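# Place cart parcel upright into gap in desk row

## Task

Take the parcel sitting on the cart and set it into the empty space in the row of three parcels on the desk, aligned with that row and with the arrows printed on its sides facing upward. The three desk parcels must finish at their present spots and upright, though slight shifting is tolerated. Open the gripper and withdraw the robot afterwards. The robot must not tip over or be left leaning, or the task fails. Nothing may depend on the robot to stay in place at the end.

## Robot and tools

Robot: a Hello Robot Stretch 3 with one arm. It has a two-wheeled base (0.33 m long, 0.34 m wide), a lift carrying the arm up and down a mast, and a telescoping arm that reaches out to the robot's RIGHT side. The base cannot slide sideways; to shift the gripper forward or back you drive the base. Spinning in place pivots about the point midway between the drive wheels, 0.05 m behind the front edge. With the arm pulled in and the wrist folded, the turning sweep has radius 0.28 m; an unfolded, level wrist reaches past it.

Frames: the base frame has its origin on the floor between the drive wheels, x forward, y left, z up. hand_pose is reported in it, located where closed fingertips meet. The odometry frame is the base frame as it was at scene start; heading is positive to the left, -3.142 to 3.142.

Tools:
1. execute_actions {actions: [...]}. Actions run in sequence. Each action is {robot, steps, until}. steps is control steps at 30 per second, 1 to 450. An action with only steps waits. until (only together with steps) ends the action early once its conditions hold. robot contains one command, a list of up to 8 commands run one after another (entries may be {pause_s: s}, max 15 s), or {stop: true}, which brakes everything and clears the queue.
- base: exactly one key. translate_m is a relative drive in metres from where the base is when the command begins, forward positive, magnitude at most 1. rotate_rad is a relative turn in radians, counter-clockwise (left) positive, magnitude at most 3.2.
- joints: a named set of absolute joint targets; omitted joints keep their current target. lift_m 0 to 1.1 (arm height); arm_m 0 to 0.52 (extension); wrist_yaw_rad -1.345 to 4.42 (0 along the arm, positive toward the front, 3.0 folded over the base); wrist_pitch_rad -1.57 to 0.451 (0 level, negative tips fingers down); wrist_roll_rad -2.911 to 2.911 (0 fingers side by side, level); gripper_m -0.089 to 0.179 (bigger is wider; actual fingertip gap is 0.007 smaller when almost shut and 0.025 smaller fully open, zero below 0.007); head_pan_rad -3.953 to 1.73 (0 ahead, positive left, -1.57 faces the arm); head_tilt_rad -1.53 to 0.419 (negative looks down).
- contact_limits: {arm_m: effort percent 1 to 100}, the push at which the arm halts; lower is gentler, too low halts immediately. Holds until arm_m's next command.
An invalid value rejects the entire call. New commands take effect immediately and discard the rest of an older queue. Fast base speed (0.30 m/s, 1.9 rad/s) requires lift_m under 0.30, arm_m under 0.03 and wrist_yaw_rad over 2.54; otherwise 0.10 m/s and 0.63 rad/s.
To wait for everything to finish use until {robot: {status: "ended"}} with steps 450. Other conditions compare fields, e.g. {robot: {lift_m: [">", 0.3]}}; "any" instead of "robot" fires when any single motion ends.
2. zoom_image {camera: head_camera | nav_camera | wrist_camera, region: [x0, y0, x1, y1]} in image pixels from top-left, at most 504 by 504.
3. finished_scene {scene: number}: ends the scene irreversibly and grades it; only call once all motion has stopped.

Cameras: head_camera and nav_camera move with head_pan_rad/head_tilt_rad; wrist_camera rides on the gripper. Each successful execute_actions result returns one image per camera taken at the end of the call. Calibration lines give K and T_world_to_cam (base frame to camera).

Result lines: base_status shows progress as (moved of goal). joint_goals, joint_status (moving, done, off_target, contact_stop, time_out, stopped, not_commanded, torque_fault), measured_speeds, refusals/queue/queue_left. on_its_own appears when the robot altered a goal itself, a joint is slack or its servo is off, a motor at rest shows unusual effort, or base_tilt has drifted 3 degrees or more. lidar_m: 12 distances in 30-degree sectors, first straight ahead, counter-clockwise (4th left, 7th behind, 10th right), in a plane 0.17 m up, so table tops are invisible. wrist_depth_mm and head_depth_mm: 7x7 median depths. motor_effort: percent per motor, peak in brackets, noisy with fixed bias. base_tilt in degrees (forward and right positive). "refused:", "dropped:" and "replaced:" lines explain rejected goals, aborted queues, or how a prior motion ended.

Gripper: to grasp, command gripper_m smaller than the object width; to release, open at least 0.02 beyond where the fingers met it. Readings do not confirm a hold.

Cautions: fold or unfold the wrist only with lift_m 0.32 to 0.95, wrist_pitch_rad -0.4 and roll near 0; once folded, lift may drop to 0.25. With wrist_yaw_rad below -0.4 keep pitch at -0.5 or lower. Pushing on something rigid with the gripper above about 0.45 m can topple the robot; so can pushing again after a contact_stop, or driving while gripping or hooking something immovable, or snagging furniture (backward is worst). If tilt appears, reverse the last move in small steps, free the gripper, and lower lift_m toward 0.2. Arm and lift go slack after contact_stop. Wrist servos cut out for 10 s after prolonged strain. Avoid drops, slams and hard shoves, keep the parcels upright, and move away after releasing.

Each tool is called as name([rows], argument=value, ...), one row to a line, values as JSON.

## Session

I'll start by looking at the scene.

execute_actions(actions=[])

Scene clock: 0.00 s.
robot.base_odometry: x=+0.000 y=+0.000 heading=+0.000 (m, m, rad; robot's odometry frame)
robot.turned_by_wheels: +0.000 (rad since the last result)
robot.turned_by_imu: +0.000 (rad since the last result)
robot.base_tilt: forward=-0.8 right=+1.9 (deg)
robot.lidar_m: 1.32 1.21 1.55 2.13 2.15 2.16 2.34 2.25 1.83 2.09 2.01 2.08
robot.head_depth_mm: 1728 2075 2057 2057 2032 2019 1976 / 1723 1928 1902 1881 1888 1872 1833 / 1722 1791 1772 1769 1761 1749 1745 / 1635 1667 1666 1663 1639 1631 1631 / 1554 1573 1559 1553 1461 1470 1354 / 1489 1486 1475 1468 1427 1400 1358 / 1407 1401 1393 1387 1360 1335 1297
robot.base_status: not_commanded
robot.joint_positions: lift_m=+0.307 arm_m=+0.001 wrist_yaw_rad=+3.064 wrist_pitch_rad=-0.416 wrist_roll_rad=-0.008 gripper_m=+0.037 head_pan_rad=+0.009 head_tilt_rad=-0.020
robot.joint_goals: lift_m=+0.307 arm_m=+0.001 wrist_yaw_rad=+3.064 wrist_pitch_rad=-0.416 wrist_roll_rad=-0.008 gripper_m=+0.037 head_pan_rad=+0.009 head_tilt_rad=-0.020
robot.joint_status: lift_m=not_commanded arm_m=not_commanded wrist_yaw_rad=not_commanded wrist_pitch_rad=not_commanded wrist_roll_rad=not_commanded gripper_m=not_commanded head_pan_rad=not_commanded head_tilt_rad=not_commanded
robot.measured_speeds: translate_m=+0.000 rotate_rad=+0.000 lift_m=+0.000 arm_m=+0.000 wrist_yaw_rad=+0.000 wrist_pitch_rad=+0.000 wrist_roll_rad=+0.000 head_pan_rad=+0.000 head_tilt_rad=+0.000
robot: refusals=0 queue=idle queue_left=0
robot.motor_effort: left_wheel=+0 right_wheel=-2 lift_m=+19 arm_m=-1 wrist_yaw_rad=+0 wrist_pitch_rad=+5 wrist_roll_rad=+0 gripper_m=+0 head_pan_rad=-1 head_tilt_rad=+2 (%)
robot.hand_pose: x=-0.0039 y=+0.0776 z=+0.3202 quat_wxyz=(+0.172, +0.694, +0.120, +0.689) (m; robot's base frame)
robot.wrist_depth_mm: - - - - - - - / - - - - - - - / 917 907 899 903 884 891 883 / 719 721 709 701 697 699 696 / 589 595 - 580 576 582 573 / 498 500 - 512 486 493 495 / 441 - - - 432 427 426
pictures: head_camera (sideways: a quarter turn clockwise sets it upright), nav_camera (sideways: a quarter turn counterclockwise sets it upright), wrist_camera
Images, in order (width x height): head_camera 896x504, nav_camera 672x504, wrist_camera 644x364.

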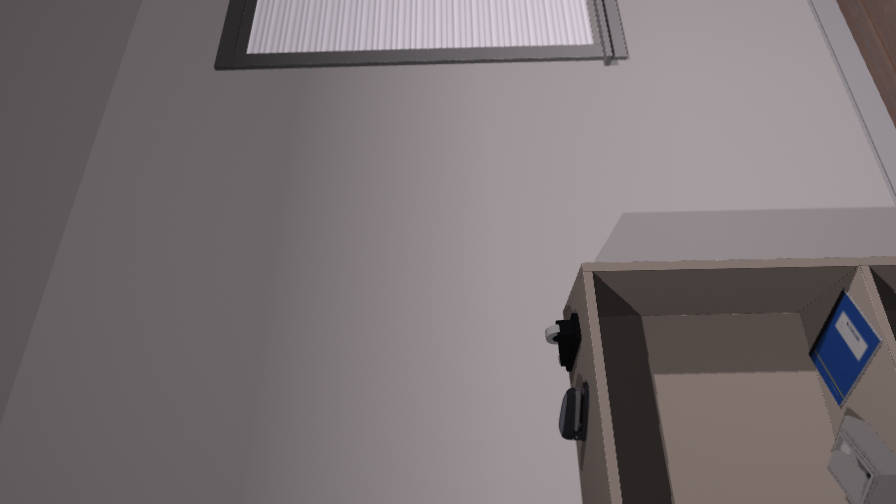

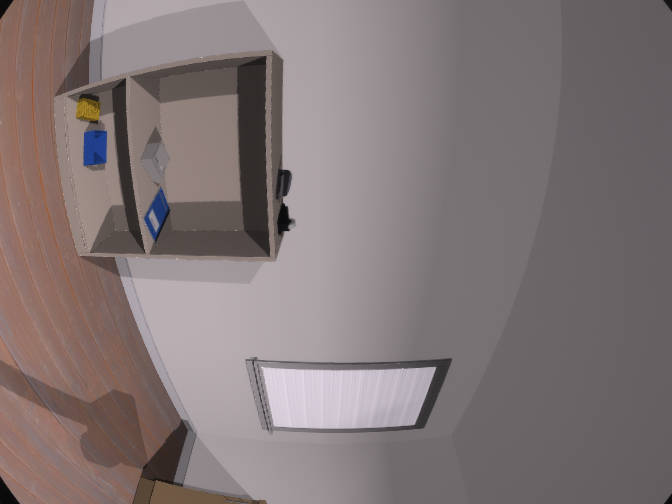

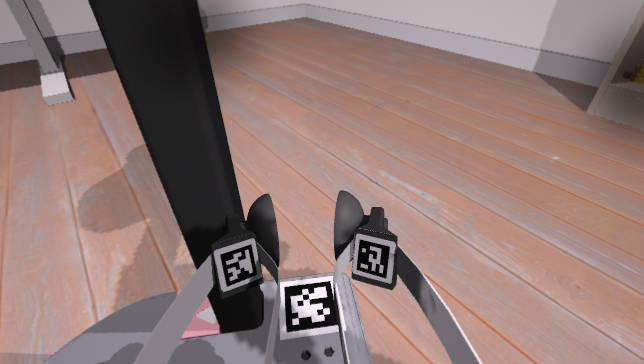

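execute_actions([
  {"robot": {"joints": {"head_pan_rad": -1.57, "head_tilt_rad": -0.5}}, "steps": 150, "until": {"robot": {"status": "ended"}}},
])

Scene clock: 7.80 s.
robot.base_odometry: x=+0.000 y=+0.000 heading=+0.000 (m, m, rad; robot's odometry frame)
robot.turned_by_wheels: +0.000 (rad since the last result)
robot.turned_by_imu: -0.001 (rad since the last result)
robot.base_tilt: forward=-0.7 right=+1.9 (deg)
robot.lidar_m: 1.32 1.21 1.55 2.13 2.16 2.16 2.34 2.26 1.83 2.08 2.01 2.08
robot.head_depth_mm: 2507 2686 2848 2828 2012 1558 1262 / 2735 2985 3268 2881 2043 1570 1268 / 2645 2885 3157 2938 2037 1570 1278 / 2516 2712 2899 2533 2064 1575 1284 / 2378 2579 2159 2337 2059 1583 1288 / 2241 2413 2035 2184 2092 1597 1290 / 2148 2291 1938 2049 2099 1592 1292
robot.base_status: not_commanded
robot.joint_positions: lift_m=+0.307 arm_m=+0.001 wrist_yaw_rad=+3.064 wrist_pitch_rad=-0.416 wrist_roll_rad=-0.008 gripper_m=+0.037 head_pan_rad=-1.563 head_tilt_rad=-0.494
robot.joint_goals: lift_m=+0.307 arm_m=+0.001 wrist_yaw_rad=+3.064 wrist_pitch_rad=-0.416 wrist_roll_rad=-0.008 gripper_m=+0.037 head_pan_rad=-1.570 head_tilt_rad=-0.500
robot.joint_status: lift_m=not_commanded arm_m=not_commanded wrist_yaw_rad=not_commanded wrist_pitch_rad=not_commanded wrist_roll_rad=not_commanded gripper_m=not_commanded head_pan_rad=done head_tilt_rad=done
robot.measured_speeds: translate_m=+0.000 rotate_rad=+0.000 lift_m=+0.000 arm_m=+0.000 wrist_yaw_rad=+0.000 wrist_pitch_rad=+0.000 wrist_roll_rad=+0.000 head_pan_rad=+0.000 head_tilt_rad=+0.000
robot: refusals=0 queue=done queue_left=0
robot.motor_effort: left_wheel=+0(0) right_wheel=-1(1) lift_m=+19(19) arm_m=-1(1) wrist_yaw_rad=+0(0) wrist_pitch_rad=+5(5) wrist_roll_rad=+0(0) gripper_m=+0(0) head_pan_rad=-5(60) head_tilt_rad=-4(33) (%)
robot.hand_pose: x=-0.0039 y=+0.0776 z=+0.3202 quat_wxyz=(+0.172, +0.694, +0.120, +0.689) (m; robot's base frame)
robot.wrist_depth_mm: - - - - - - - / - - - - - - - / 917 917 908 907 892 886 891 / 720 718 700 697 709 692 697 / 592 585 - 585 582 576 575 / 502 499 - 510 486 494 488 / 443 - - - 431 430 428
pictures: head_camera (sideways: a quarter turn clockwise sets it upright), nav_camera (sideways: a quarter turn counterclockwise sets it upright), wrist_camera
camera_calibration (this result's frames):
head_camera: T_world_to_cam=[[0.0366617, 0.447259, -0.893653, 1.17899], [0.998992, 0.00679176, 0.0443824, -0.0614111], [0.0259199, -0.894379, -0.446559, 0.539731], [0, 0, 0, 1]] pos_world=[0.00413571, -0.0441722, 1.29735]
nav_camera: T_world_to_cam=[[0.000289354, -0.435178, 0.900345, -1.1231], [-0.997727, -0.0607957, -0.0290647, 0.0922438], [0.0673853, -0.89829, -0.434206, 0.522245], [0, 0, 0, 1]] pos_world=[0.0571674, -0.0140107, 1.24062]
wrist_camera: T_world_to_cam=[[0.992169, -0.124882, -0.00229561, 0.0069362], [-0.075333, -0.583646, -0.808506, 0.331725], [0.0996282, 0.802348, -0.588483, 0.295], [0, 0, 0, 1]] pos_world=[-0.0112824, -0.0422167, 0.44182]
Images, in order (width x height): head_camera 896x504, nav_camera 672x504, wrist_camera 644x364.

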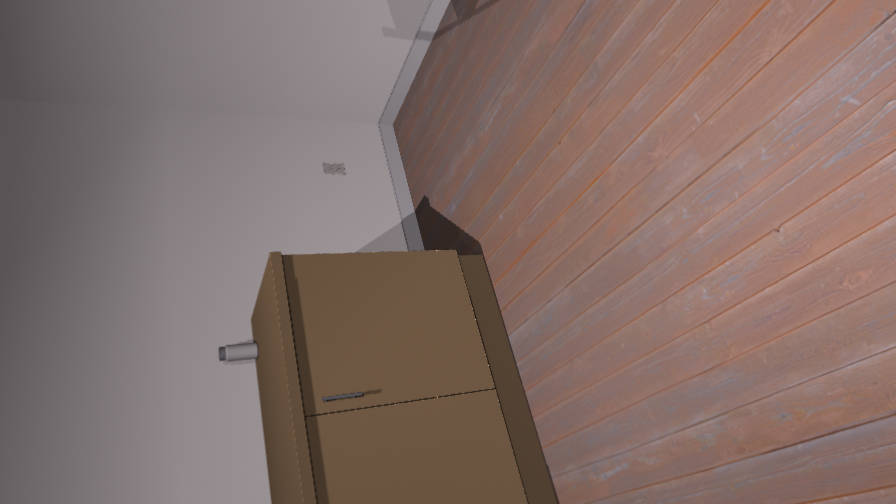

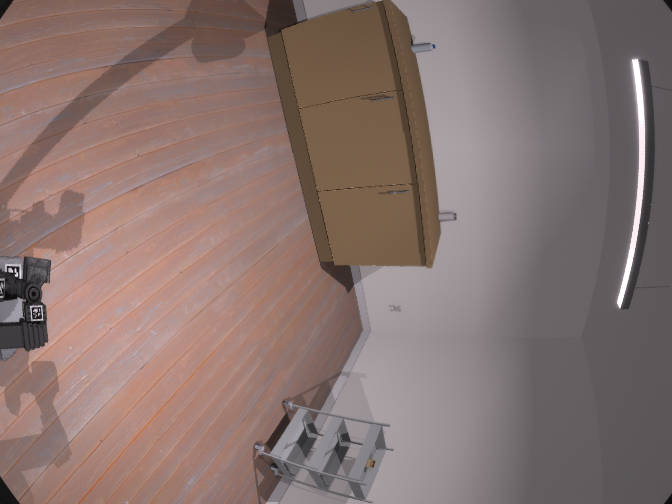

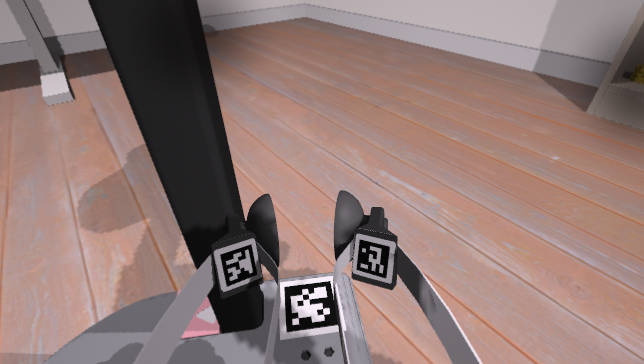

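execute_actions([
  {"robot": {"joints": {"head_pan_rad": -2.9, "head_tilt_rad": -0.45}}, "steps": 150, "until": {"robot": {"status": "ended"}}},
])

Scene clock: 13.73 s.
robot.base_odometry: x=+0.000 y=+0.000 heading=+0.000 (m, m, rad; robot's odometry frame)
robot.turned_by_wheels: +0.000 (rad since the last result)
robot.turned_by_imu: -0.001 (rad since the last result)
robot.base_tilt: forward=-0.7 right=+1.8 (deg)
robot.lidar_m: 1.32 1.21 1.55 2.13 2.16 2.16 2.33 2.25 1.83 2.08 2.01 2.08
robot.head_depth_mm: 2124 2310 2520 2757 2115 1611 1296 / 2082 2219 2417 2656 2155 1617 1299 / 1996 2167 2363 2588 2150 1618 1306 / 1978 2116 2289 2525 2153 1618 1309 / 1904 2083 2222 2411 2174 1644 1321 / 1876 2010 2170 2345 2206 1653 1324 / 1817 1951 2093 2272 2210 1658 1330
robot.base_status: not_commanded
robot.joint_positions: lift_m=+0.307 arm_m=+0.001 wrist_yaw_rad=+3.064 wrist_pitch_rad=-0.416 wrist_roll_rad=-0.008 gripper_m=+0.037 head_pan_rad=-2.893 head_tilt_rad=-0.458
robot.joint_goals: lift_m=+0.307 arm_m=+0.001 wrist_yaw_rad=+3.064 wrist_pitch_rad=-0.416 wrist_roll_rad=-0.008 gripper_m=+0.037 head_pan_rad=-2.900 head_tilt_rad=-0.450
robot.joint_status: lift_m=not_commanded arm_m=not_commanded wrist_yaw_rad=not_commanded wrist_pitch_rad=not_commanded wrist_roll_rad=not_commanded gripper_m=not_commanded head_pan_rad=done head_tilt_rad=done
robot.measured_speeds: translate_m=+0.000 rotate_rad=+0.000 lift_m=+0.000 arm_m=+0.000 wrist_yaw_rad=+0.000 wrist_pitch_rad=+0.000 wrist_roll_rad=+0.000 head_pan_rad=+0.000 head_tilt_rad=+0.000
robot: refusals=0 queue=done queue_left=0
robot.motor_effort: left_wheel=+0(0) right_wheel=+0(1) lift_m=+19(19) arm_m=-1(1) wrist_yaw_rad=-1(0) wrist_pitch_rad=+5(5) wrist_roll_rad=+0(0) gripper_m=+1(1) head_pan_rad=-5(57) head_tilt_rad=+5(11) (%)
robot.hand_pose: x=-0.0039 y=+0.0776 z=+0.3202 quat_wxyz=(+0.172, +0.694, +0.120, +0.689) (m; robot's base frame)
robot.wrist_depth_mm: - - - - - - - / - - - - - - - / 936 926 900 887 874 899 876 / 709 713 712 707 713 703 694 / 590 588 - 594 581 577 578 / 503 503 - 509 490 488 486 / 442 - - - 429 429 422
pictures: head_camera (sideways: a quarter turn clockwise sets it upright), nav_camera (sideways: a quarter turn counterclockwise sets it upright), wrist_camera
camera_calibration (this result's frames):
head_camera: T_world_to_cam=[[0.412206, 0.0632052, -0.908896, 1.19658], [0.246348, -0.968164, 0.0443982, -0.0568427], [-0.877154, -0.242206, -0.414654, 0.503722], [0, 0, 0, 1]] pos_world=[-0.0373941, -0.00865867, 1.29896]
nav_camera: T_world_to_cam=[[-0.391439, -0.0961526, 0.915167, -1.14004], [-0.297935, 0.954199, -0.0271805, 0.0855234], [-0.870638, -0.2833, -0.402158, 0.486263], [0, 0, 0, 1]] pos_world=[0.00258157, -0.0534663, 1.24121]
wrist_camera: T_world_to_cam=[[0.992169, -0.124882, -0.00229569, 0.0069362], [-0.0753332, -0.583646, -0.808506, 0.331725], [0.0996284, 0.802348, -0.588483, 0.295], [0, 0, 0, 1]] pos_world=[-0.0112824, -0.0422167, 0.44182]
Images, in order (width x height): head_camera 896x504, nav_camera 672x504, wrist_camera 644x364.

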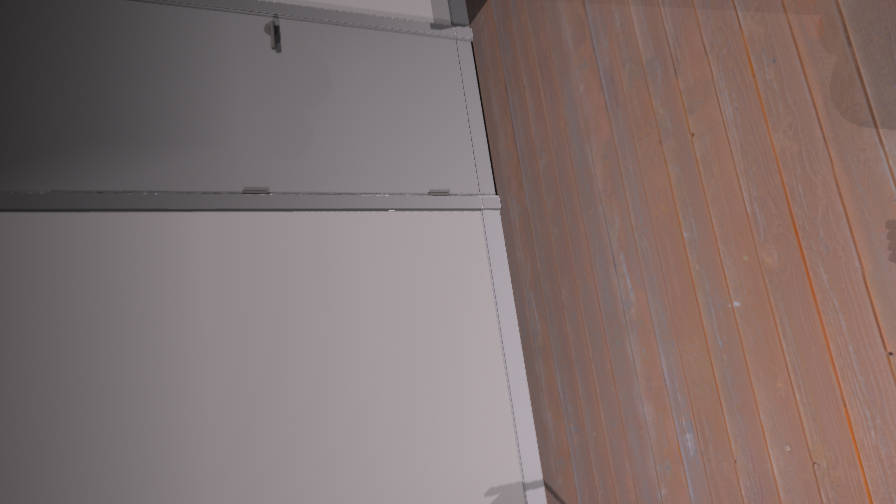

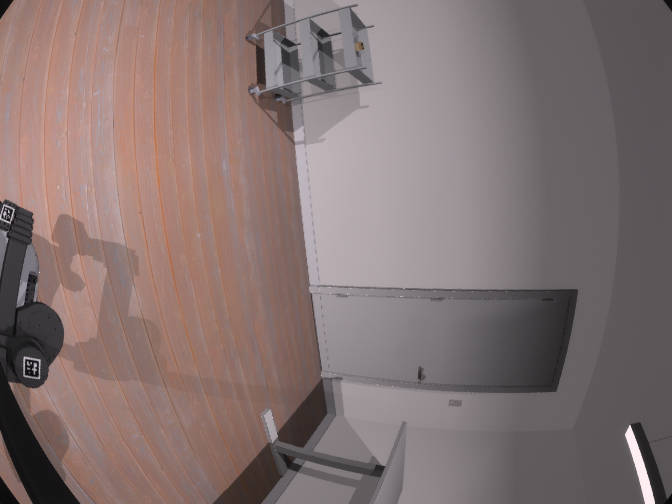

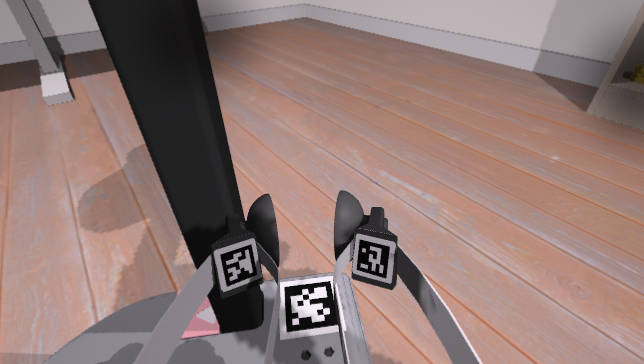

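execute_actions([
  {"robot": {"joints": {"head_pan_rad": -3.9, "head_tilt_rad": -0.4}}, "steps": 150, "until": {"robot": {"status": "ended"}}},
])

Scene clock: 19.60 s.
robot.base_odometry: x=+0.000 y=+0.000 heading=+0.000 (m, m, rad; robot's odometry frame)
robot.turned_by_wheels: +0.000 (rad since the last result)
robot.turned_by_imu: -0.001 (rad since the last result)
robot.base_tilt: forward=-0.8 right=+1.9 (deg)
robot.lidar_m: 1.32 1.21 1.55 2.13 2.16 2.16 2.34 2.25 1.83 2.08 2.01 2.08
robot.head_depth_mm: - - - - - - - / 1775 1900 1990 2205 2135 1720 - / 1834 1975 2030 2290 2288 1702 1355 / 1887 2024 2096 2373 2322 1710 1364 / 1960 2100 2142 2476 2332 1720 1370 / 2026 2172 2217 2566 2333 1724 1367 / 2098 2262 2362 2595 2292 1739 1372
robot.base_status: not_commanded
robot.joint_positions: lift_m=+0.307 arm_m=+0.001 wrist_yaw_rad=+3.064 wrist_pitch_rad=-0.416 wrist_roll_rad=-0.008 gripper_m=+0.037 head_pan_rad=-3.893 head_tilt_rad=-0.409
robot.joint_goals: lift_m=+0.307 arm_m=+0.001 wrist_yaw_rad=+3.064 wrist_pitch_rad=-0.416 wrist_roll_rad=-0.008 gripper_m=+0.037 head_pan_rad=-3.900 head_tilt_rad=-0.400
robot.joint_status: lift_m=not_commanded arm_m=not_commanded wrist_yaw_rad=not_commanded wrist_pitch_rad=not_commanded wrist_roll_rad=not_commanded gripper_m=not_commanded head_pan_rad=done head_tilt_rad=done
robot.measured_speeds: translate_m=+0.000 rotate_rad=+0.000 lift_m=+0.000 arm_m=+0.000 wrist_yaw_rad=+0.000 wrist_pitch_rad=+0.000 wrist_roll_rad=+0.000 head_pan_rad=+0.000 head_tilt_rad=+0.000
robot: refusals=0 queue=done queue_left=0
robot.motor_effort: left_wheel=+0(0) right_wheel=-1(1) lift_m=+19(20) arm_m=-1(1) wrist_yaw_rad=+0(0) wrist_pitch_rad=+5(5) wrist_roll_rad=+0(0) gripper_m=+1(1) head_pan_rad=-6(57) head_tilt_rad=+5(12) (%)
robot.hand_pose: x=-0.0039 y=+0.0776 z=+0.3202 quat_wxyz=(+0.172, +0.694, +0.120, +0.689) (m; robot's base frame)
robot.wrist_depth_mm: - - - - - - - / - - - - - - - / 914 912 918 885 882 886 875 / 716 705 704 699 697 698 693 / 593 589 - 588 579 574 574 / 502 500 - 510 486 487 486 / 441 - - - 430 431 425
pictures: head_camera (sideways: a quarter turn clockwise sets it upright), nav_camera (sideways: a quarter turn counterclockwise sets it upright), wrist_camera
camera_calibration (this result's frames):
head_camera: T_world_to_cam=[[0.24276, -0.28176, -0.928267, 1.22289], [-0.679976, -0.731894, 0.0443275, -0.0511029], [-0.691882, 0.620438, -0.369264, 0.443525], [0, 0, 0, 1]] pos_world=[-0.024751, 0.0319812, 1.30122]
nav_camera: T_world_to_cam=[[-0.259048, 0.246282, 0.933937, -1.16535], [0.64102, 0.767133, -0.0244945, 0.0763005], [-0.722487, 0.592328, -0.356596, 0.426067], [0, 0, 0, 1]] pos_world=[-0.0429634, -0.0238992, 1.24217]
wrist_camera: T_world_to_cam=[[0.992169, -0.124882, -0.0022957, 0.00693624], [-0.0753331, -0.583646, -0.808506, 0.331725], [0.0996282, 0.802348, -0.588483, 0.295], [0, 0, 0, 1]] pos_world=[-0.0112824, -0.0422167, 0.44182]
Images, in order (width x height): head_camera 896x504, nav_camera 672x504, wrist_camera 644x364.

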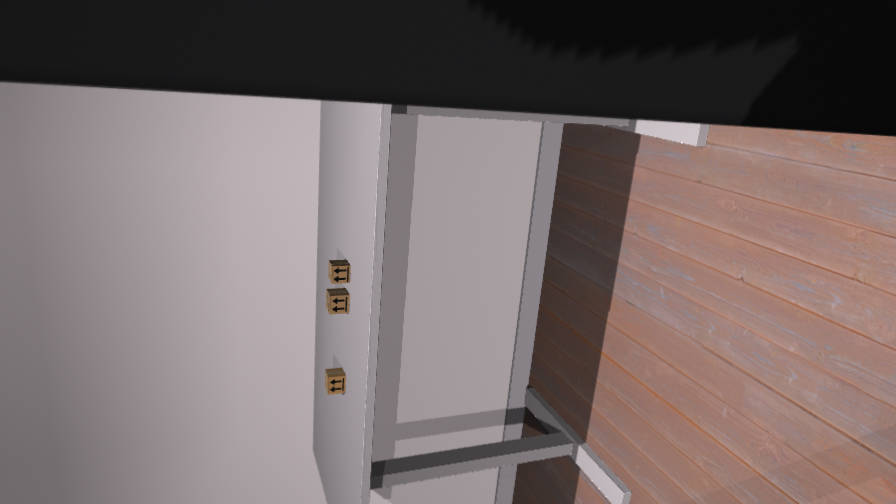

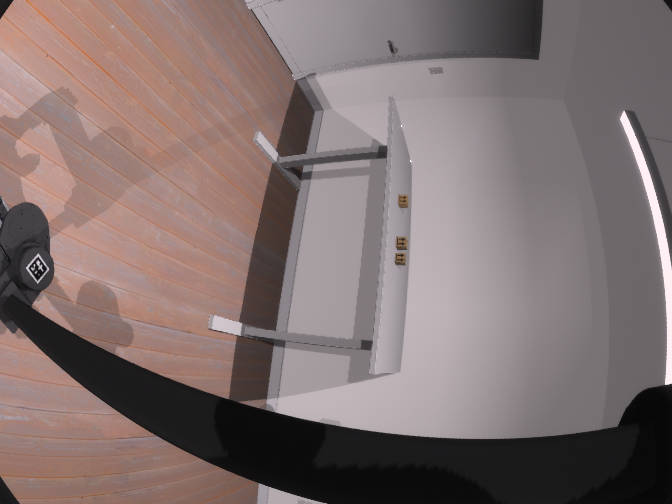

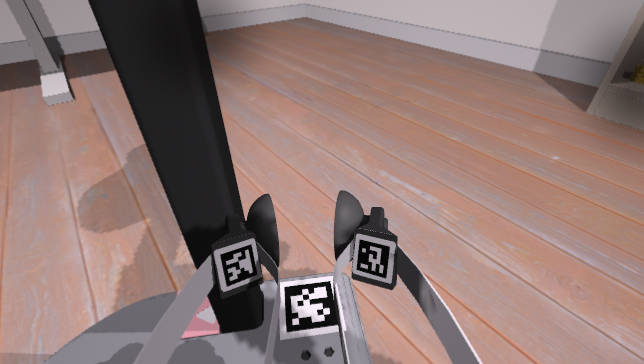

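zoom_image(camera="head_camera", region=[280, 230, 440, 420])

Region (280, 230, 440, 420) of head_camera's 896x504 image, scaled by 2.653, with more detail than that image has; it fills the left 424 columns of this view, and the rest is white.

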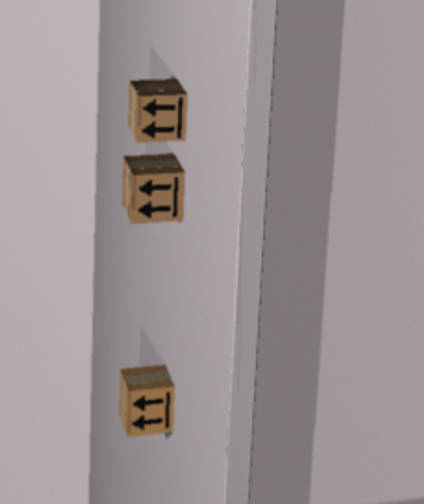

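execute_actions([
  {"robot": {"joints": {"head_pan_rad": -2.2, "head_tilt_rad": -0.35}}, "steps": 150, "until": {"robot": {"status": "ended"}}},
])

Scene clock: 60.70 s.
robot.base_odometry: x=+0.000 y=+0.000 heading=+0.000 (m, m, rad; robot's odometry frame)
robot.turned_by_wheels: +0.000 (rad since the last result)
robot.turned_by_imu: -0.001 (rad since the last result)
robot.base_tilt: forward=-0.7 right=+1.8 (deg)
robot.lidar_m: 1.31 1.21 1.55 2.13 2.15 2.16 2.33 2.26 1.83 2.08 2.01 2.08
robot.head_depth_mm: 1853 1965 2095 2229 2318 1787 1399 / 1930 2053 2179 2304 2401 1807 1402 / 2025 2143 2288 2409 2363 1804 1406 / 2112 2241 2421 2287 2261 1830 1418 / 2222 2341 2540 2642 2400 1819 1421 / 2342 2480 2697 2926 2541 1830 1435 / 2454 2625 2850 3086 2575 1833 1429
robot.base_status: not_commanded
robot.joint_positions: lift_m=+0.307 arm_m=+0.001 wrist_yaw_rad=+3.064 wrist_pitch_rad=-0.416 wrist_roll_rad=-0.008 gripper_m=+0.037 head_pan_rad=-2.207 head_tilt_rad=-0.359
robot.joint_goals: lift_m=+0.307 arm_m=+0.001 wrist_yaw_rad=+3.064 wrist_pitch_rad=-0.416 wrist_roll_rad=-0.008 gripper_m=+0.037 head_pan_rad=-2.200 head_tilt_rad=-0.350
robot.joint_status: lift_m=not_commanded arm_m=not_commanded wrist_yaw_rad=not_commanded wrist_pitch_rad=not_commanded wrist_roll_rad=not_commanded gripper_m=not_commanded head_pan_rad=done head_tilt_rad=done
robot.measured_speeds: translate_m=+0.000 rotate_rad=+0.000 lift_m=+0.000 arm_m=+0.000 wrist_yaw_rad=+0.000 wrist_pitch_rad=+0.000 wrist_roll_rad=+0.000 head_pan_rad=+0.000 head_tilt_rad=+0.000
robot: refusals=0 queue=done queue_left=0
robot.motor_effort: left_wheel=+0(0) right_wheel=-1(0) lift_m=+19(19) arm_m=-1(1) wrist_yaw_rad=+0(1) wrist_pitch_rad=+5(5) wrist_roll_rad=+0(0) gripper_m=+0(0) head_pan_rad=+4(60) head_tilt_rad=+5(14) (%)
robot.hand_pose: x=-0.0039 y=+0.0776 z=+0.3202 quat_wxyz=(+0.172, +0.694, +0.120, +0.689) (m; robot's base frame)
robot.wrist_depth_mm: - - - - - - - / - - - - - - - / 922 923 897 905 894 894 877 / 708 711 713 712 698 703 692 / 593 583 - 582 580 575 577 / 498 500 - 511 491 495 485 / 443 - - - 429 427 427
pictures: head_camera (sideways: a quarter turn clockwise sets it upright), nav_camera (sideways: a quarter turn counterclockwise sets it upright), wrist_camera
camera_calibration (this result's frames):
head_camera: T_world_to_cam=[[0.224533, 0.236097, -0.945433, 1.24541], [0.80623, -0.589953, 0.0441481, -0.059938], [-0.547338, -0.772149, -0.322812, 0.38219], [0, 0, 0, 1]] pos_world=[-0.0221256, -0.0342913, 1.30348]
nav_camera: T_world_to_cam=[[-0.187266, -0.248003, 0.950487, -1.18739], [-0.836156, 0.548061, -0.0217391, 0.0817256], [-0.515534, -0.798827, -0.310002, 0.364166], [0, 0, 0, 1]] pos_world=[0.0337169, -0.0483621, 1.24327]
wrist_camera: T_world_to_cam=[[0.992169, -0.124882, -0.0022957, 0.00693624], [-0.0753331, -0.583646, -0.808506, 0.331725], [0.0996282, 0.802348, -0.588483, 0.295], [0, 0, 0, 1]] pos_world=[-0.0112824, -0.0422167, 0.44182]
Images, in order (width x height): head_camera 896x504, nav_camera 672x504, wrist_camera 644x364.

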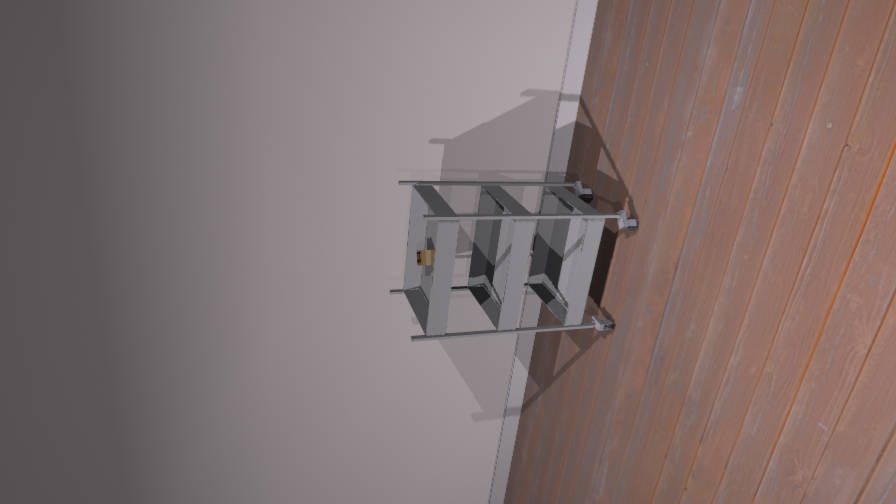

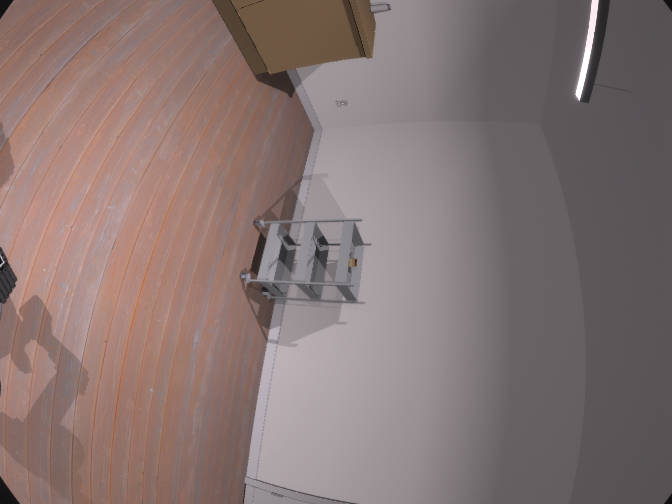

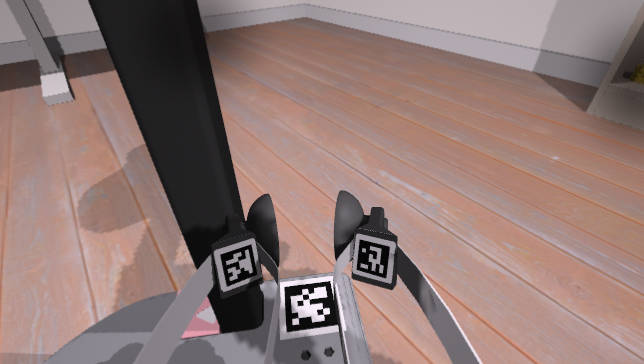

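zoom_image(camera="head_camera", region=[380, 170, 660, 350])

Region (380, 170, 660, 350) of head_camera's 896x504 image, scaled by 1.800, with more detail than that image has; it fills the top 324 rows of this view, and the rest is white.

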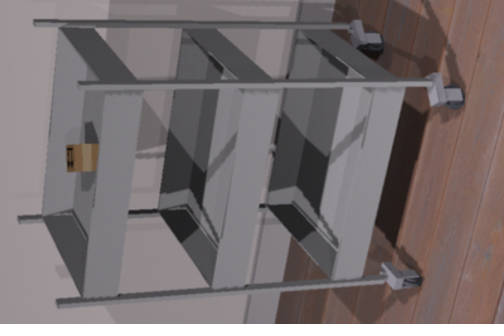

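execute_actions([
  {"robot": [{"joints": {"lift_m": 0.28, "head_pan_rad": -1.57, "head_tilt_rad": -0.6}}, {"base": {"rotate_rad": -1.985}}, {"base": {"translate_m": 0.8}}, {"base": {"translate_m": 0.7}}, {"base": {"rotate_rad": 0.9}}], "steps": 450, "until": {"robot": {"status": "ended"}}},
])

Scene clock: 115.00 s.
robot.base_odometry: x=-0.604 y=-1.373 heading=-1.085 (m, m, rad; robot's odometry frame)
robot.turned_by_wheels: -1.085 (rad since the last result)
robot.turned_by_imu: -1.057 (rad since the last result)
robot.base_tilt: forward=-0.8 right=+1.9 (deg)
robot.lidar_m: 1.11 1.15 1.54 2.38 2.56 2.79 2.60 1.55 0.55 0.53 0.55 1.49
robot.head_depth_mm: 878 973 1084 1234 1391 1364 1199 / 878 970 1083 1178 881 926 1058 / 870 967 1078 1173 887 951 1083 / 872 963 1077 1165 880 953 1084 / 869 963 1069 1166 896 959 1048 / 867 954 1065 1184 913 960 1189 / 862 953 1063 1202 1373 1476 1221
robot.base_status: done (rotate_rad +0.8999 of +0.9000)
robot.joint_positions: lift_m=+0.280 arm_m=+0.001 wrist_yaw_rad=+3.064 wrist_pitch_rad=-0.416 wrist_roll_rad=-0.008 gripper_m=+0.037 head_pan_rad=-1.577 head_tilt_rad=-0.593
robot.joint_goals: lift_m=+0.280 arm_m=+0.001 wrist_yaw_rad=+3.064 wrist_pitch_rad=-0.416 wrist_roll_rad=-0.008 gripper_m=+0.037 head_pan_rad=-1.570 head_tilt_rad=-0.600
robot.joint_status: lift_m=done arm_m=not_commanded wrist_yaw_rad=not_commanded wrist_pitch_rad=not_commanded wrist_roll_rad=not_commanded gripper_m=not_commanded head_pan_rad=done head_tilt_rad=done
robot.measured_speeds: translate_m=+0.000 rotate_rad=+0.000 lift_m=+0.000 arm_m=+0.000 wrist_yaw_rad=+0.000 wrist_pitch_rad=+0.000 wrist_roll_rad=+0.000 head_pan_rad=+0.000 head_tilt_rad=+0.000
robot: refusals=0 queue=done queue_left=0
robot.motor_effort: left_wheel=-3(13) right_wheel=+2(7) lift_m=+12(20) arm_m=-1(1) wrist_yaw_rad=+0(0) wrist_pitch_rad=+5(5) wrist_roll_rad=+0(0) gripper_m=+1(0) head_pan_rad=+4(43) head_tilt_rad=-4(25) (%)
robot.hand_pose: x=-0.0039 y=+0.0776 z=+0.2935 quat_wxyz=(+0.173, +0.694, +0.120, +0.689) (m; robot's base frame)
robot.wrist_depth_mm: - - - - - - - / - - - - - - - / 867 854 846 860 845 834 825 / 680 675 661 663 661 660 662 / 555 554 - 546 543 543 543 / 473 488 - - 460 465 459 / 422 - - - 405 402 401
pictures: head_camera (sideways: a quarter turn clockwise sets it upright), nav_camera (sideways: a quarter turn counterclockwise sets it upright), wrist_camera
camera_calibration (this result's frames):
head_camera: T_world_to_cam=[[0.0433823, 0.533382, -0.844761, 1.11518], [0.998964, -0.0115009, 0.0440396, -0.0609589], [0.0137744, -0.845796, -0.533328, 0.652705], [0, 0, 0, 1]] pos_world=[0.00352599, -0.043464, 1.29285]
nav_camera: T_world_to_cam=[[-0.00627113, -0.522539, 0.852592, -1.06077], [-0.998457, -0.0437711, -0.0341706, 0.0988914], [0.0551743, -0.851491, -0.521458, 0.63585], [0, 0, 0, 1]] pos_world=[0.057004, -0.0085462, 1.23936]
wrist_camera: T_world_to_cam=[[0.992169, -0.124884, -0.00227459, 0.00686213], [-0.0753602, -0.583996, -0.808251, 0.310032], [0.099609, 0.802093, -0.588834, 0.279475], [0, 0, 0, 1]] pos_world=[-0.0112825, -0.0422502, 0.415164]
Images, in order (width x height): head_camera 896x504, nav_camera 672x504, wrist_camera 644x364.

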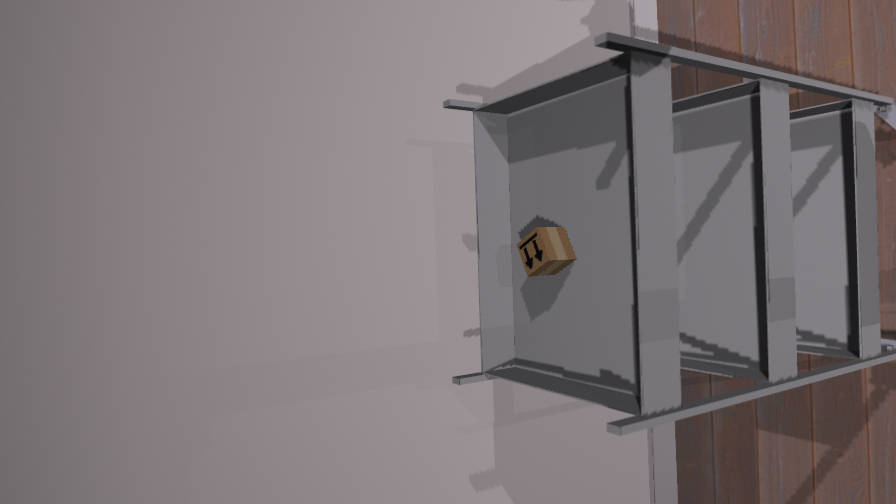

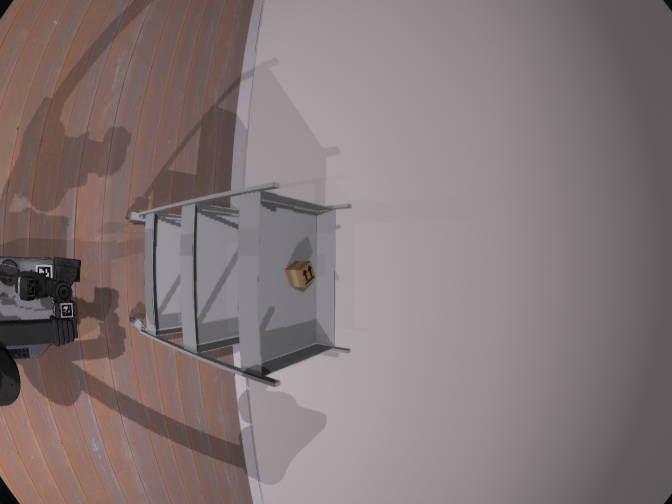

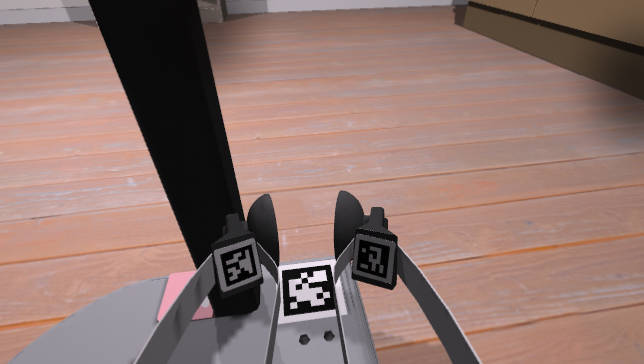

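zoom_image(camera="head_camera", region=[480, 190, 620, 310])

Region (480, 190, 620, 310) of head_camera's 896x504 image, scaled by 3.600, with more detail than that image has; it fills the top 432 rows of this view, and the rest is white.

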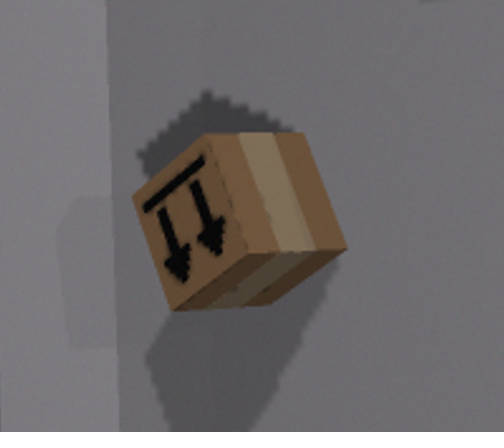

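execute_actions([
  {"robot": {"joints": {"lift_m": 0.9}}, "steps": 200, "until": {"robot": {"lift_m": [">", 0.36]}}},
  {"robot": {"joints": {"wrist_yaw_rad": 1.57}}, "steps": 200, "until": {"robot": {"wrist_yaw_rad": ["<", 1.9]}}},
  {"robot": {"joints": {"wrist_pitch_rad": -1.5, "gripper_m": 0.13}}, "steps": 300, "until": {"robot": {"status": "ended"}}},
])

Scene clock: 188.87 s.
robot.base_odometry: x=-0.604 y=-1.373 heading=-1.085 (m, m, rad; robot's odometry frame)
robot.turned_by_wheels: +0.000 (rad since the last result)
robot.turned_by_imu: -0.002 (rad since the last result)
robot.base_tilt: forward=-0.8 right=+1.8 (deg)
robot.lidar_m: 1.12 1.15 1.54 2.38 2.57 2.79 2.60 1.55 0.55 0.53 0.55 1.50
robot.head_depth_mm: 877 968 1079 1226 1379 1529 - / 873 966 1081 1178 880 742 - / 873 964 1074 1179 889 739 - / 871 963 1070 1167 876 955 1089 / 866 961 1071 1165 897 955 1057 / 868 957 1068 1185 908 966 1186 / 866 954 1061 1201 1376 1473 1221
robot.base_status: done (rotate_rad +0.8998 of +0.9000)
robot.joint_positions: lift_m=+0.900 arm_m=+0.001 wrist_yaw_rad=+1.572 wrist_pitch_rad=-1.496 wrist_roll_rad=-0.008 gripper_m=+0.130 head_pan_rad=-1.577 head_tilt_rad=-0.593
robot.joint_goals: lift_m=+0.900 arm_m=+0.001 wrist_yaw_rad=+1.570 wrist_pitch_rad=-1.500 wrist_roll_rad=-0.008 gripper_m=+0.130 head_pan_rad=-1.570 head_tilt_rad=-0.600
robot.joint_status: lift_m=done arm_m=not_commanded wrist_yaw_rad=done wrist_pitch_rad=done wrist_roll_rad=not_commanded gripper_m=done head_pan_rad=done head_tilt_rad=done
robot.measured_speeds: translate_m=+0.000 rotate_rad=+0.000 lift_m=+0.000 arm_m=+0.000 wrist_yaw_rad=+0.000 wrist_pitch_rad=+0.000 wrist_roll_rad=+0.000 head_pan_rad=+0.000 head_tilt_rad=+0.000
robot: refusals=0 queue=done queue_left=0
robot.motor_effort: left_wheel=-3(3) right_wheel=+2(2) lift_m=+26(28) arm_m=-1(1) wrist_yaw_rad=-1(3) wrist_pitch_rad=-1(5) wrist_roll_rad=+0(0) gripper_m=+1(84) head_pan_rad=+3(5) head_tilt_rad=-3(4) (%)
robot.hand_pose: x=-0.0263 y=-0.1467 z=+0.7810 quat_wxyz=(+0.707, +0.706, -0.023, +0.030) (m; robot's base frame)
robot.wrist_depth_mm: 826 833 853 871 848 733 522 / 849 850 870 878 898 770 530 / 868 861 858 898 908 803 547 / 874 902 - 912 934 805 563 / - 900 919 940 969 566 579 / 933 - 959 - - - 918 / 957 - - - - - -
pictures: head_camera (sideways: a quarter turn clockwise sets it upright), nav_camera (sideways: a quarter turn counterclockwise sets it upright), wrist_camera
camera_calibration (this result's frames):
head_camera: T_world_to_cam=[[0.0433823, 0.533382, -0.844761, 1.11518], [0.998964, -0.0115011, 0.0440396, -0.0609589], [0.0137743, -0.845796, -0.533328, 0.652705], [0, 0, 0, 1]] pos_world=[0.00352598, -0.043464, 1.29285]
nav_camera: T_world_to_cam=[[-0.00627119, -0.522539, 0.852592, -1.06077], [-0.998457, -0.043771, -0.0341706, 0.0988914], [0.0551742, -0.851491, -0.521458, 0.63585], [0, 0, 0, 1]] pos_world=[0.057004, -0.00854622, 1.23936]
wrist_camera: T_world_to_cam=[[-0.0238486, -0.998852, 0.0415511, -0.186931], [-0.990022, 0.029371, 0.137821, -0.101588], [-0.138883, -0.0378497, -0.989585, 0.93209], [0, 0, 0, 1]] pos_world=[0.0244188, -0.148453, 0.94415]
Images, in order (width x height): head_camera 896x504, nav_camera 672x504, wrist_camera 644x364.

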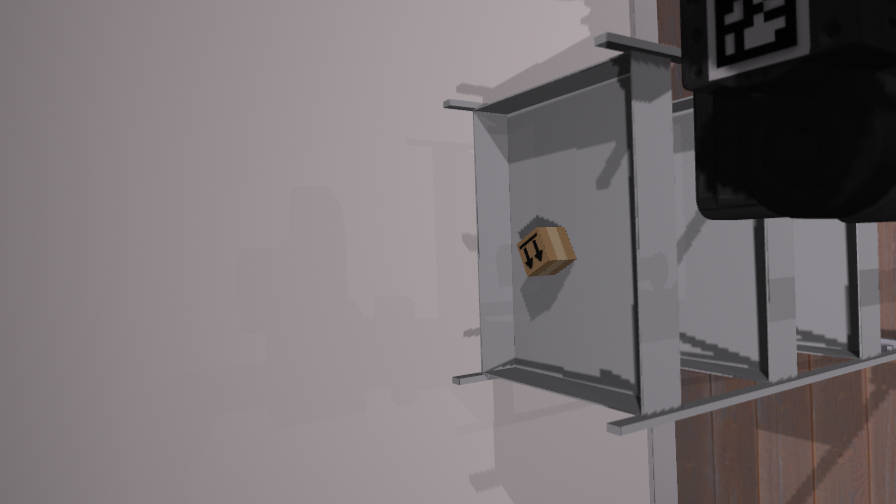

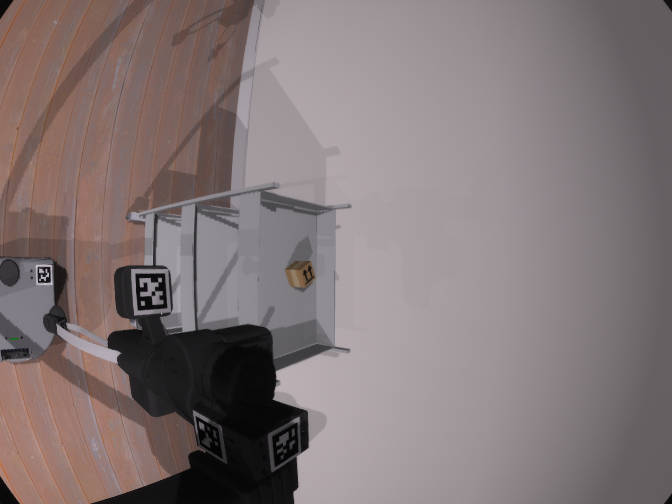

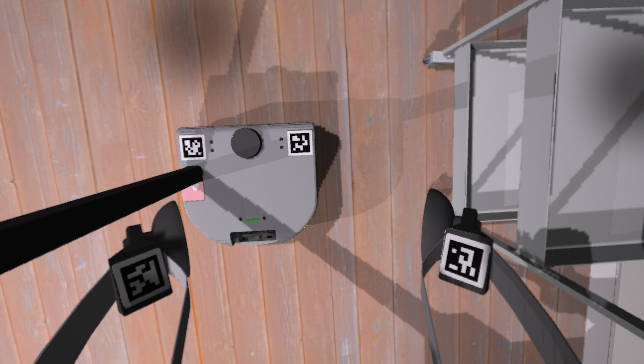

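execute_actions([
  {"robot": [{"base": {"rotate_rad": -0.6}}, {"base": {"translate_m": 0.22}}, {"base": {"rotate_rad": 0.6}}, {"base": {"translate_m": -0.2}, "joints": {"arm_m": 0.3}}], "steps": 450, "until": {"robot": {"status": "ended"}}},
])

Scene clock: 234.53 s.
robot.base_odometry: x=-0.722 y=-1.415 heading=-1.085 (m, m, rad; robot's odometry frame)
robot.turned_by_wheels: +0.000 (rad since the last result)
robot.turned_by_imu: -0.002 (rad since the last result)
robot.base_tilt: forward=-0.7 right=+1.9 (deg)
robot.lidar_m: 1.15 1.17 1.57 2.51 2.68 2.82 2.57 1.37 0.42 0.41 0.42 1.32
robot.head_depth_mm: 771 855 958 1045 - 696 1166 / 771 852 939 1106 852 705 853 / 769 850 933 - 826 709 837 / 768 847 943 1071 802 711 837 / 763 841 940 1063 894 715 823 / 762 842 938 1063 889 717 823 / 762 842 935 1057 1217 1334 1192
robot.base_status: done (translate_m -0.2000 of -0.2000)
robot.joint_positions: lift_m=+0.900 arm_m=+0.300 wrist_yaw_rad=+1.571 wrist_pitch_rad=-1.497 wrist_roll_rad=-0.008 gripper_m=+0.130 head_pan_rad=-1.577 head_tilt_rad=-0.593
robot.joint_goals: lift_m=+0.900 arm_m=+0.300 wrist_yaw_rad=+1.570 wrist_pitch_rad=-1.500 wrist_roll_rad=-0.008 gripper_m=+0.130 head_pan_rad=-1.570 head_tilt_rad=-0.600
robot.joint_status: lift_m=done arm_m=done wrist_yaw_rad=done wrist_pitch_rad=done wrist_roll_rad=not_commanded gripper_m=done head_pan_rad=done head_tilt_rad=done
robot.measured_speeds: translate_m=+0.000 rotate_rad=+0.000 lift_m=+0.000 arm_m=+0.000 wrist_yaw_rad=+0.000 wrist_pitch_rad=+0.000 wrist_roll_rad=+0.000 head_pan_rad=+0.000 head_tilt_rad=+0.000
robot: refusals=0 queue=done queue_left=0
robot.motor_effort: left_wheel=-3(9) right_wheel=+2(4) lift_m=+26(26) arm_m=+2(2) wrist_yaw_rad=+0(2) wrist_pitch_rad=+0(1) wrist_roll_rad=+0(0) gripper_m=+1(1) head_pan_rad=+2(3) head_tilt_rad=-3(4) (%)
robot.hand_pose: x=-0.0265 y=-0.4449 z=+0.7810 quat_wxyz=(+0.707, +0.706, -0.023, +0.029) (m; robot's base frame)
robot.wrist_depth_mm: 820 841 821 261 263 267 268 / 848 835 870 267 269 244 275 / 867 856 880 272 276 239 282 / 871 - 918 280 282 288 289 / 914 - 917 289 291 297 299 / 934 - 950 295 300 306 305 / 958 - - 302 306 308 297
pictures: head_camera (sideways: a quarter turn clockwise sets it upright), nav_camera (sideways: a quarter turn counterclockwise sets it upright), wrist_camera
camera_calibration (this result's frames):
head_camera: T_world_to_cam=[[0.0433823, 0.533382, -0.844761, 1.11518], [0.998964, -0.0115011, 0.0440396, -0.0609589], [0.0137743, -0.845796, -0.533328, 0.652705], [0, 0, 0, 1]] pos_world=[0.00352598, -0.043464, 1.29285]
nav_camera: T_world_to_cam=[[-0.00627119, -0.522539, 0.852592, -1.06077], [-0.998457, -0.043771, -0.0341706, 0.0988914], [0.0551742, -0.851491, -0.521458, 0.63585], [0, 0, 0, 1]] pos_world=[0.057004, -0.00854621, 1.23936]
wrist_camera: T_world_to_cam=[[-0.0253891, -0.998813, 0.0415719, -0.484845], [-0.98986, 0.0309318, 0.138637, -0.0929795], [-0.139758, -0.0376305, -0.98947, 0.920764], [0, 0, 0, 1]] pos_world=[0.0243379, -0.446745, 0.944115]
Images, in order (width x height): head_camera 896x504, nav_camera 672x504, wrist_camera 644x364.

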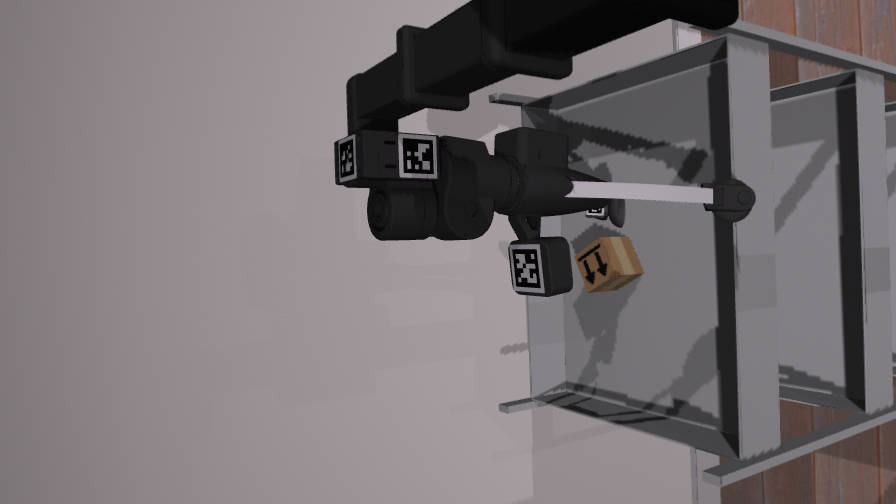

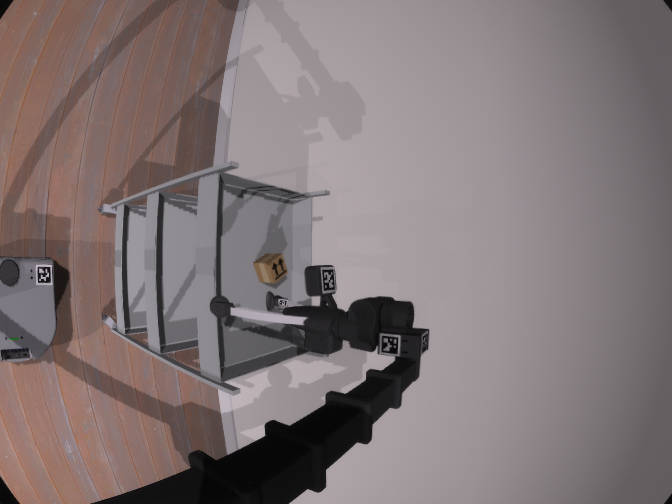

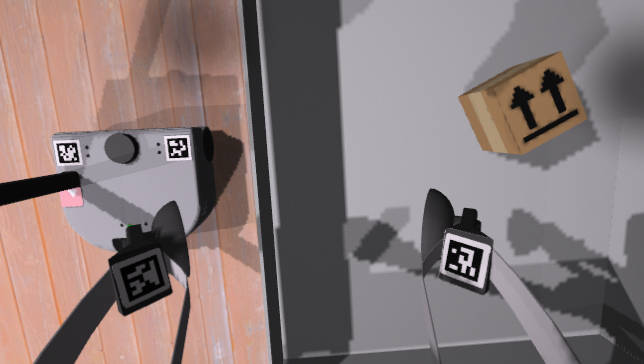

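zoom_image(camera="wrist_camera", region=[400, 20, 644, 200])

Region (400, 20, 644, 200) of wrist_camera's 644x364 image, scaled by 2.066; it fills the top 372 rows of this view, and the rest is white.

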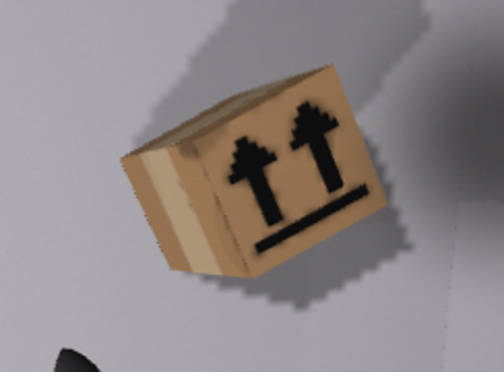

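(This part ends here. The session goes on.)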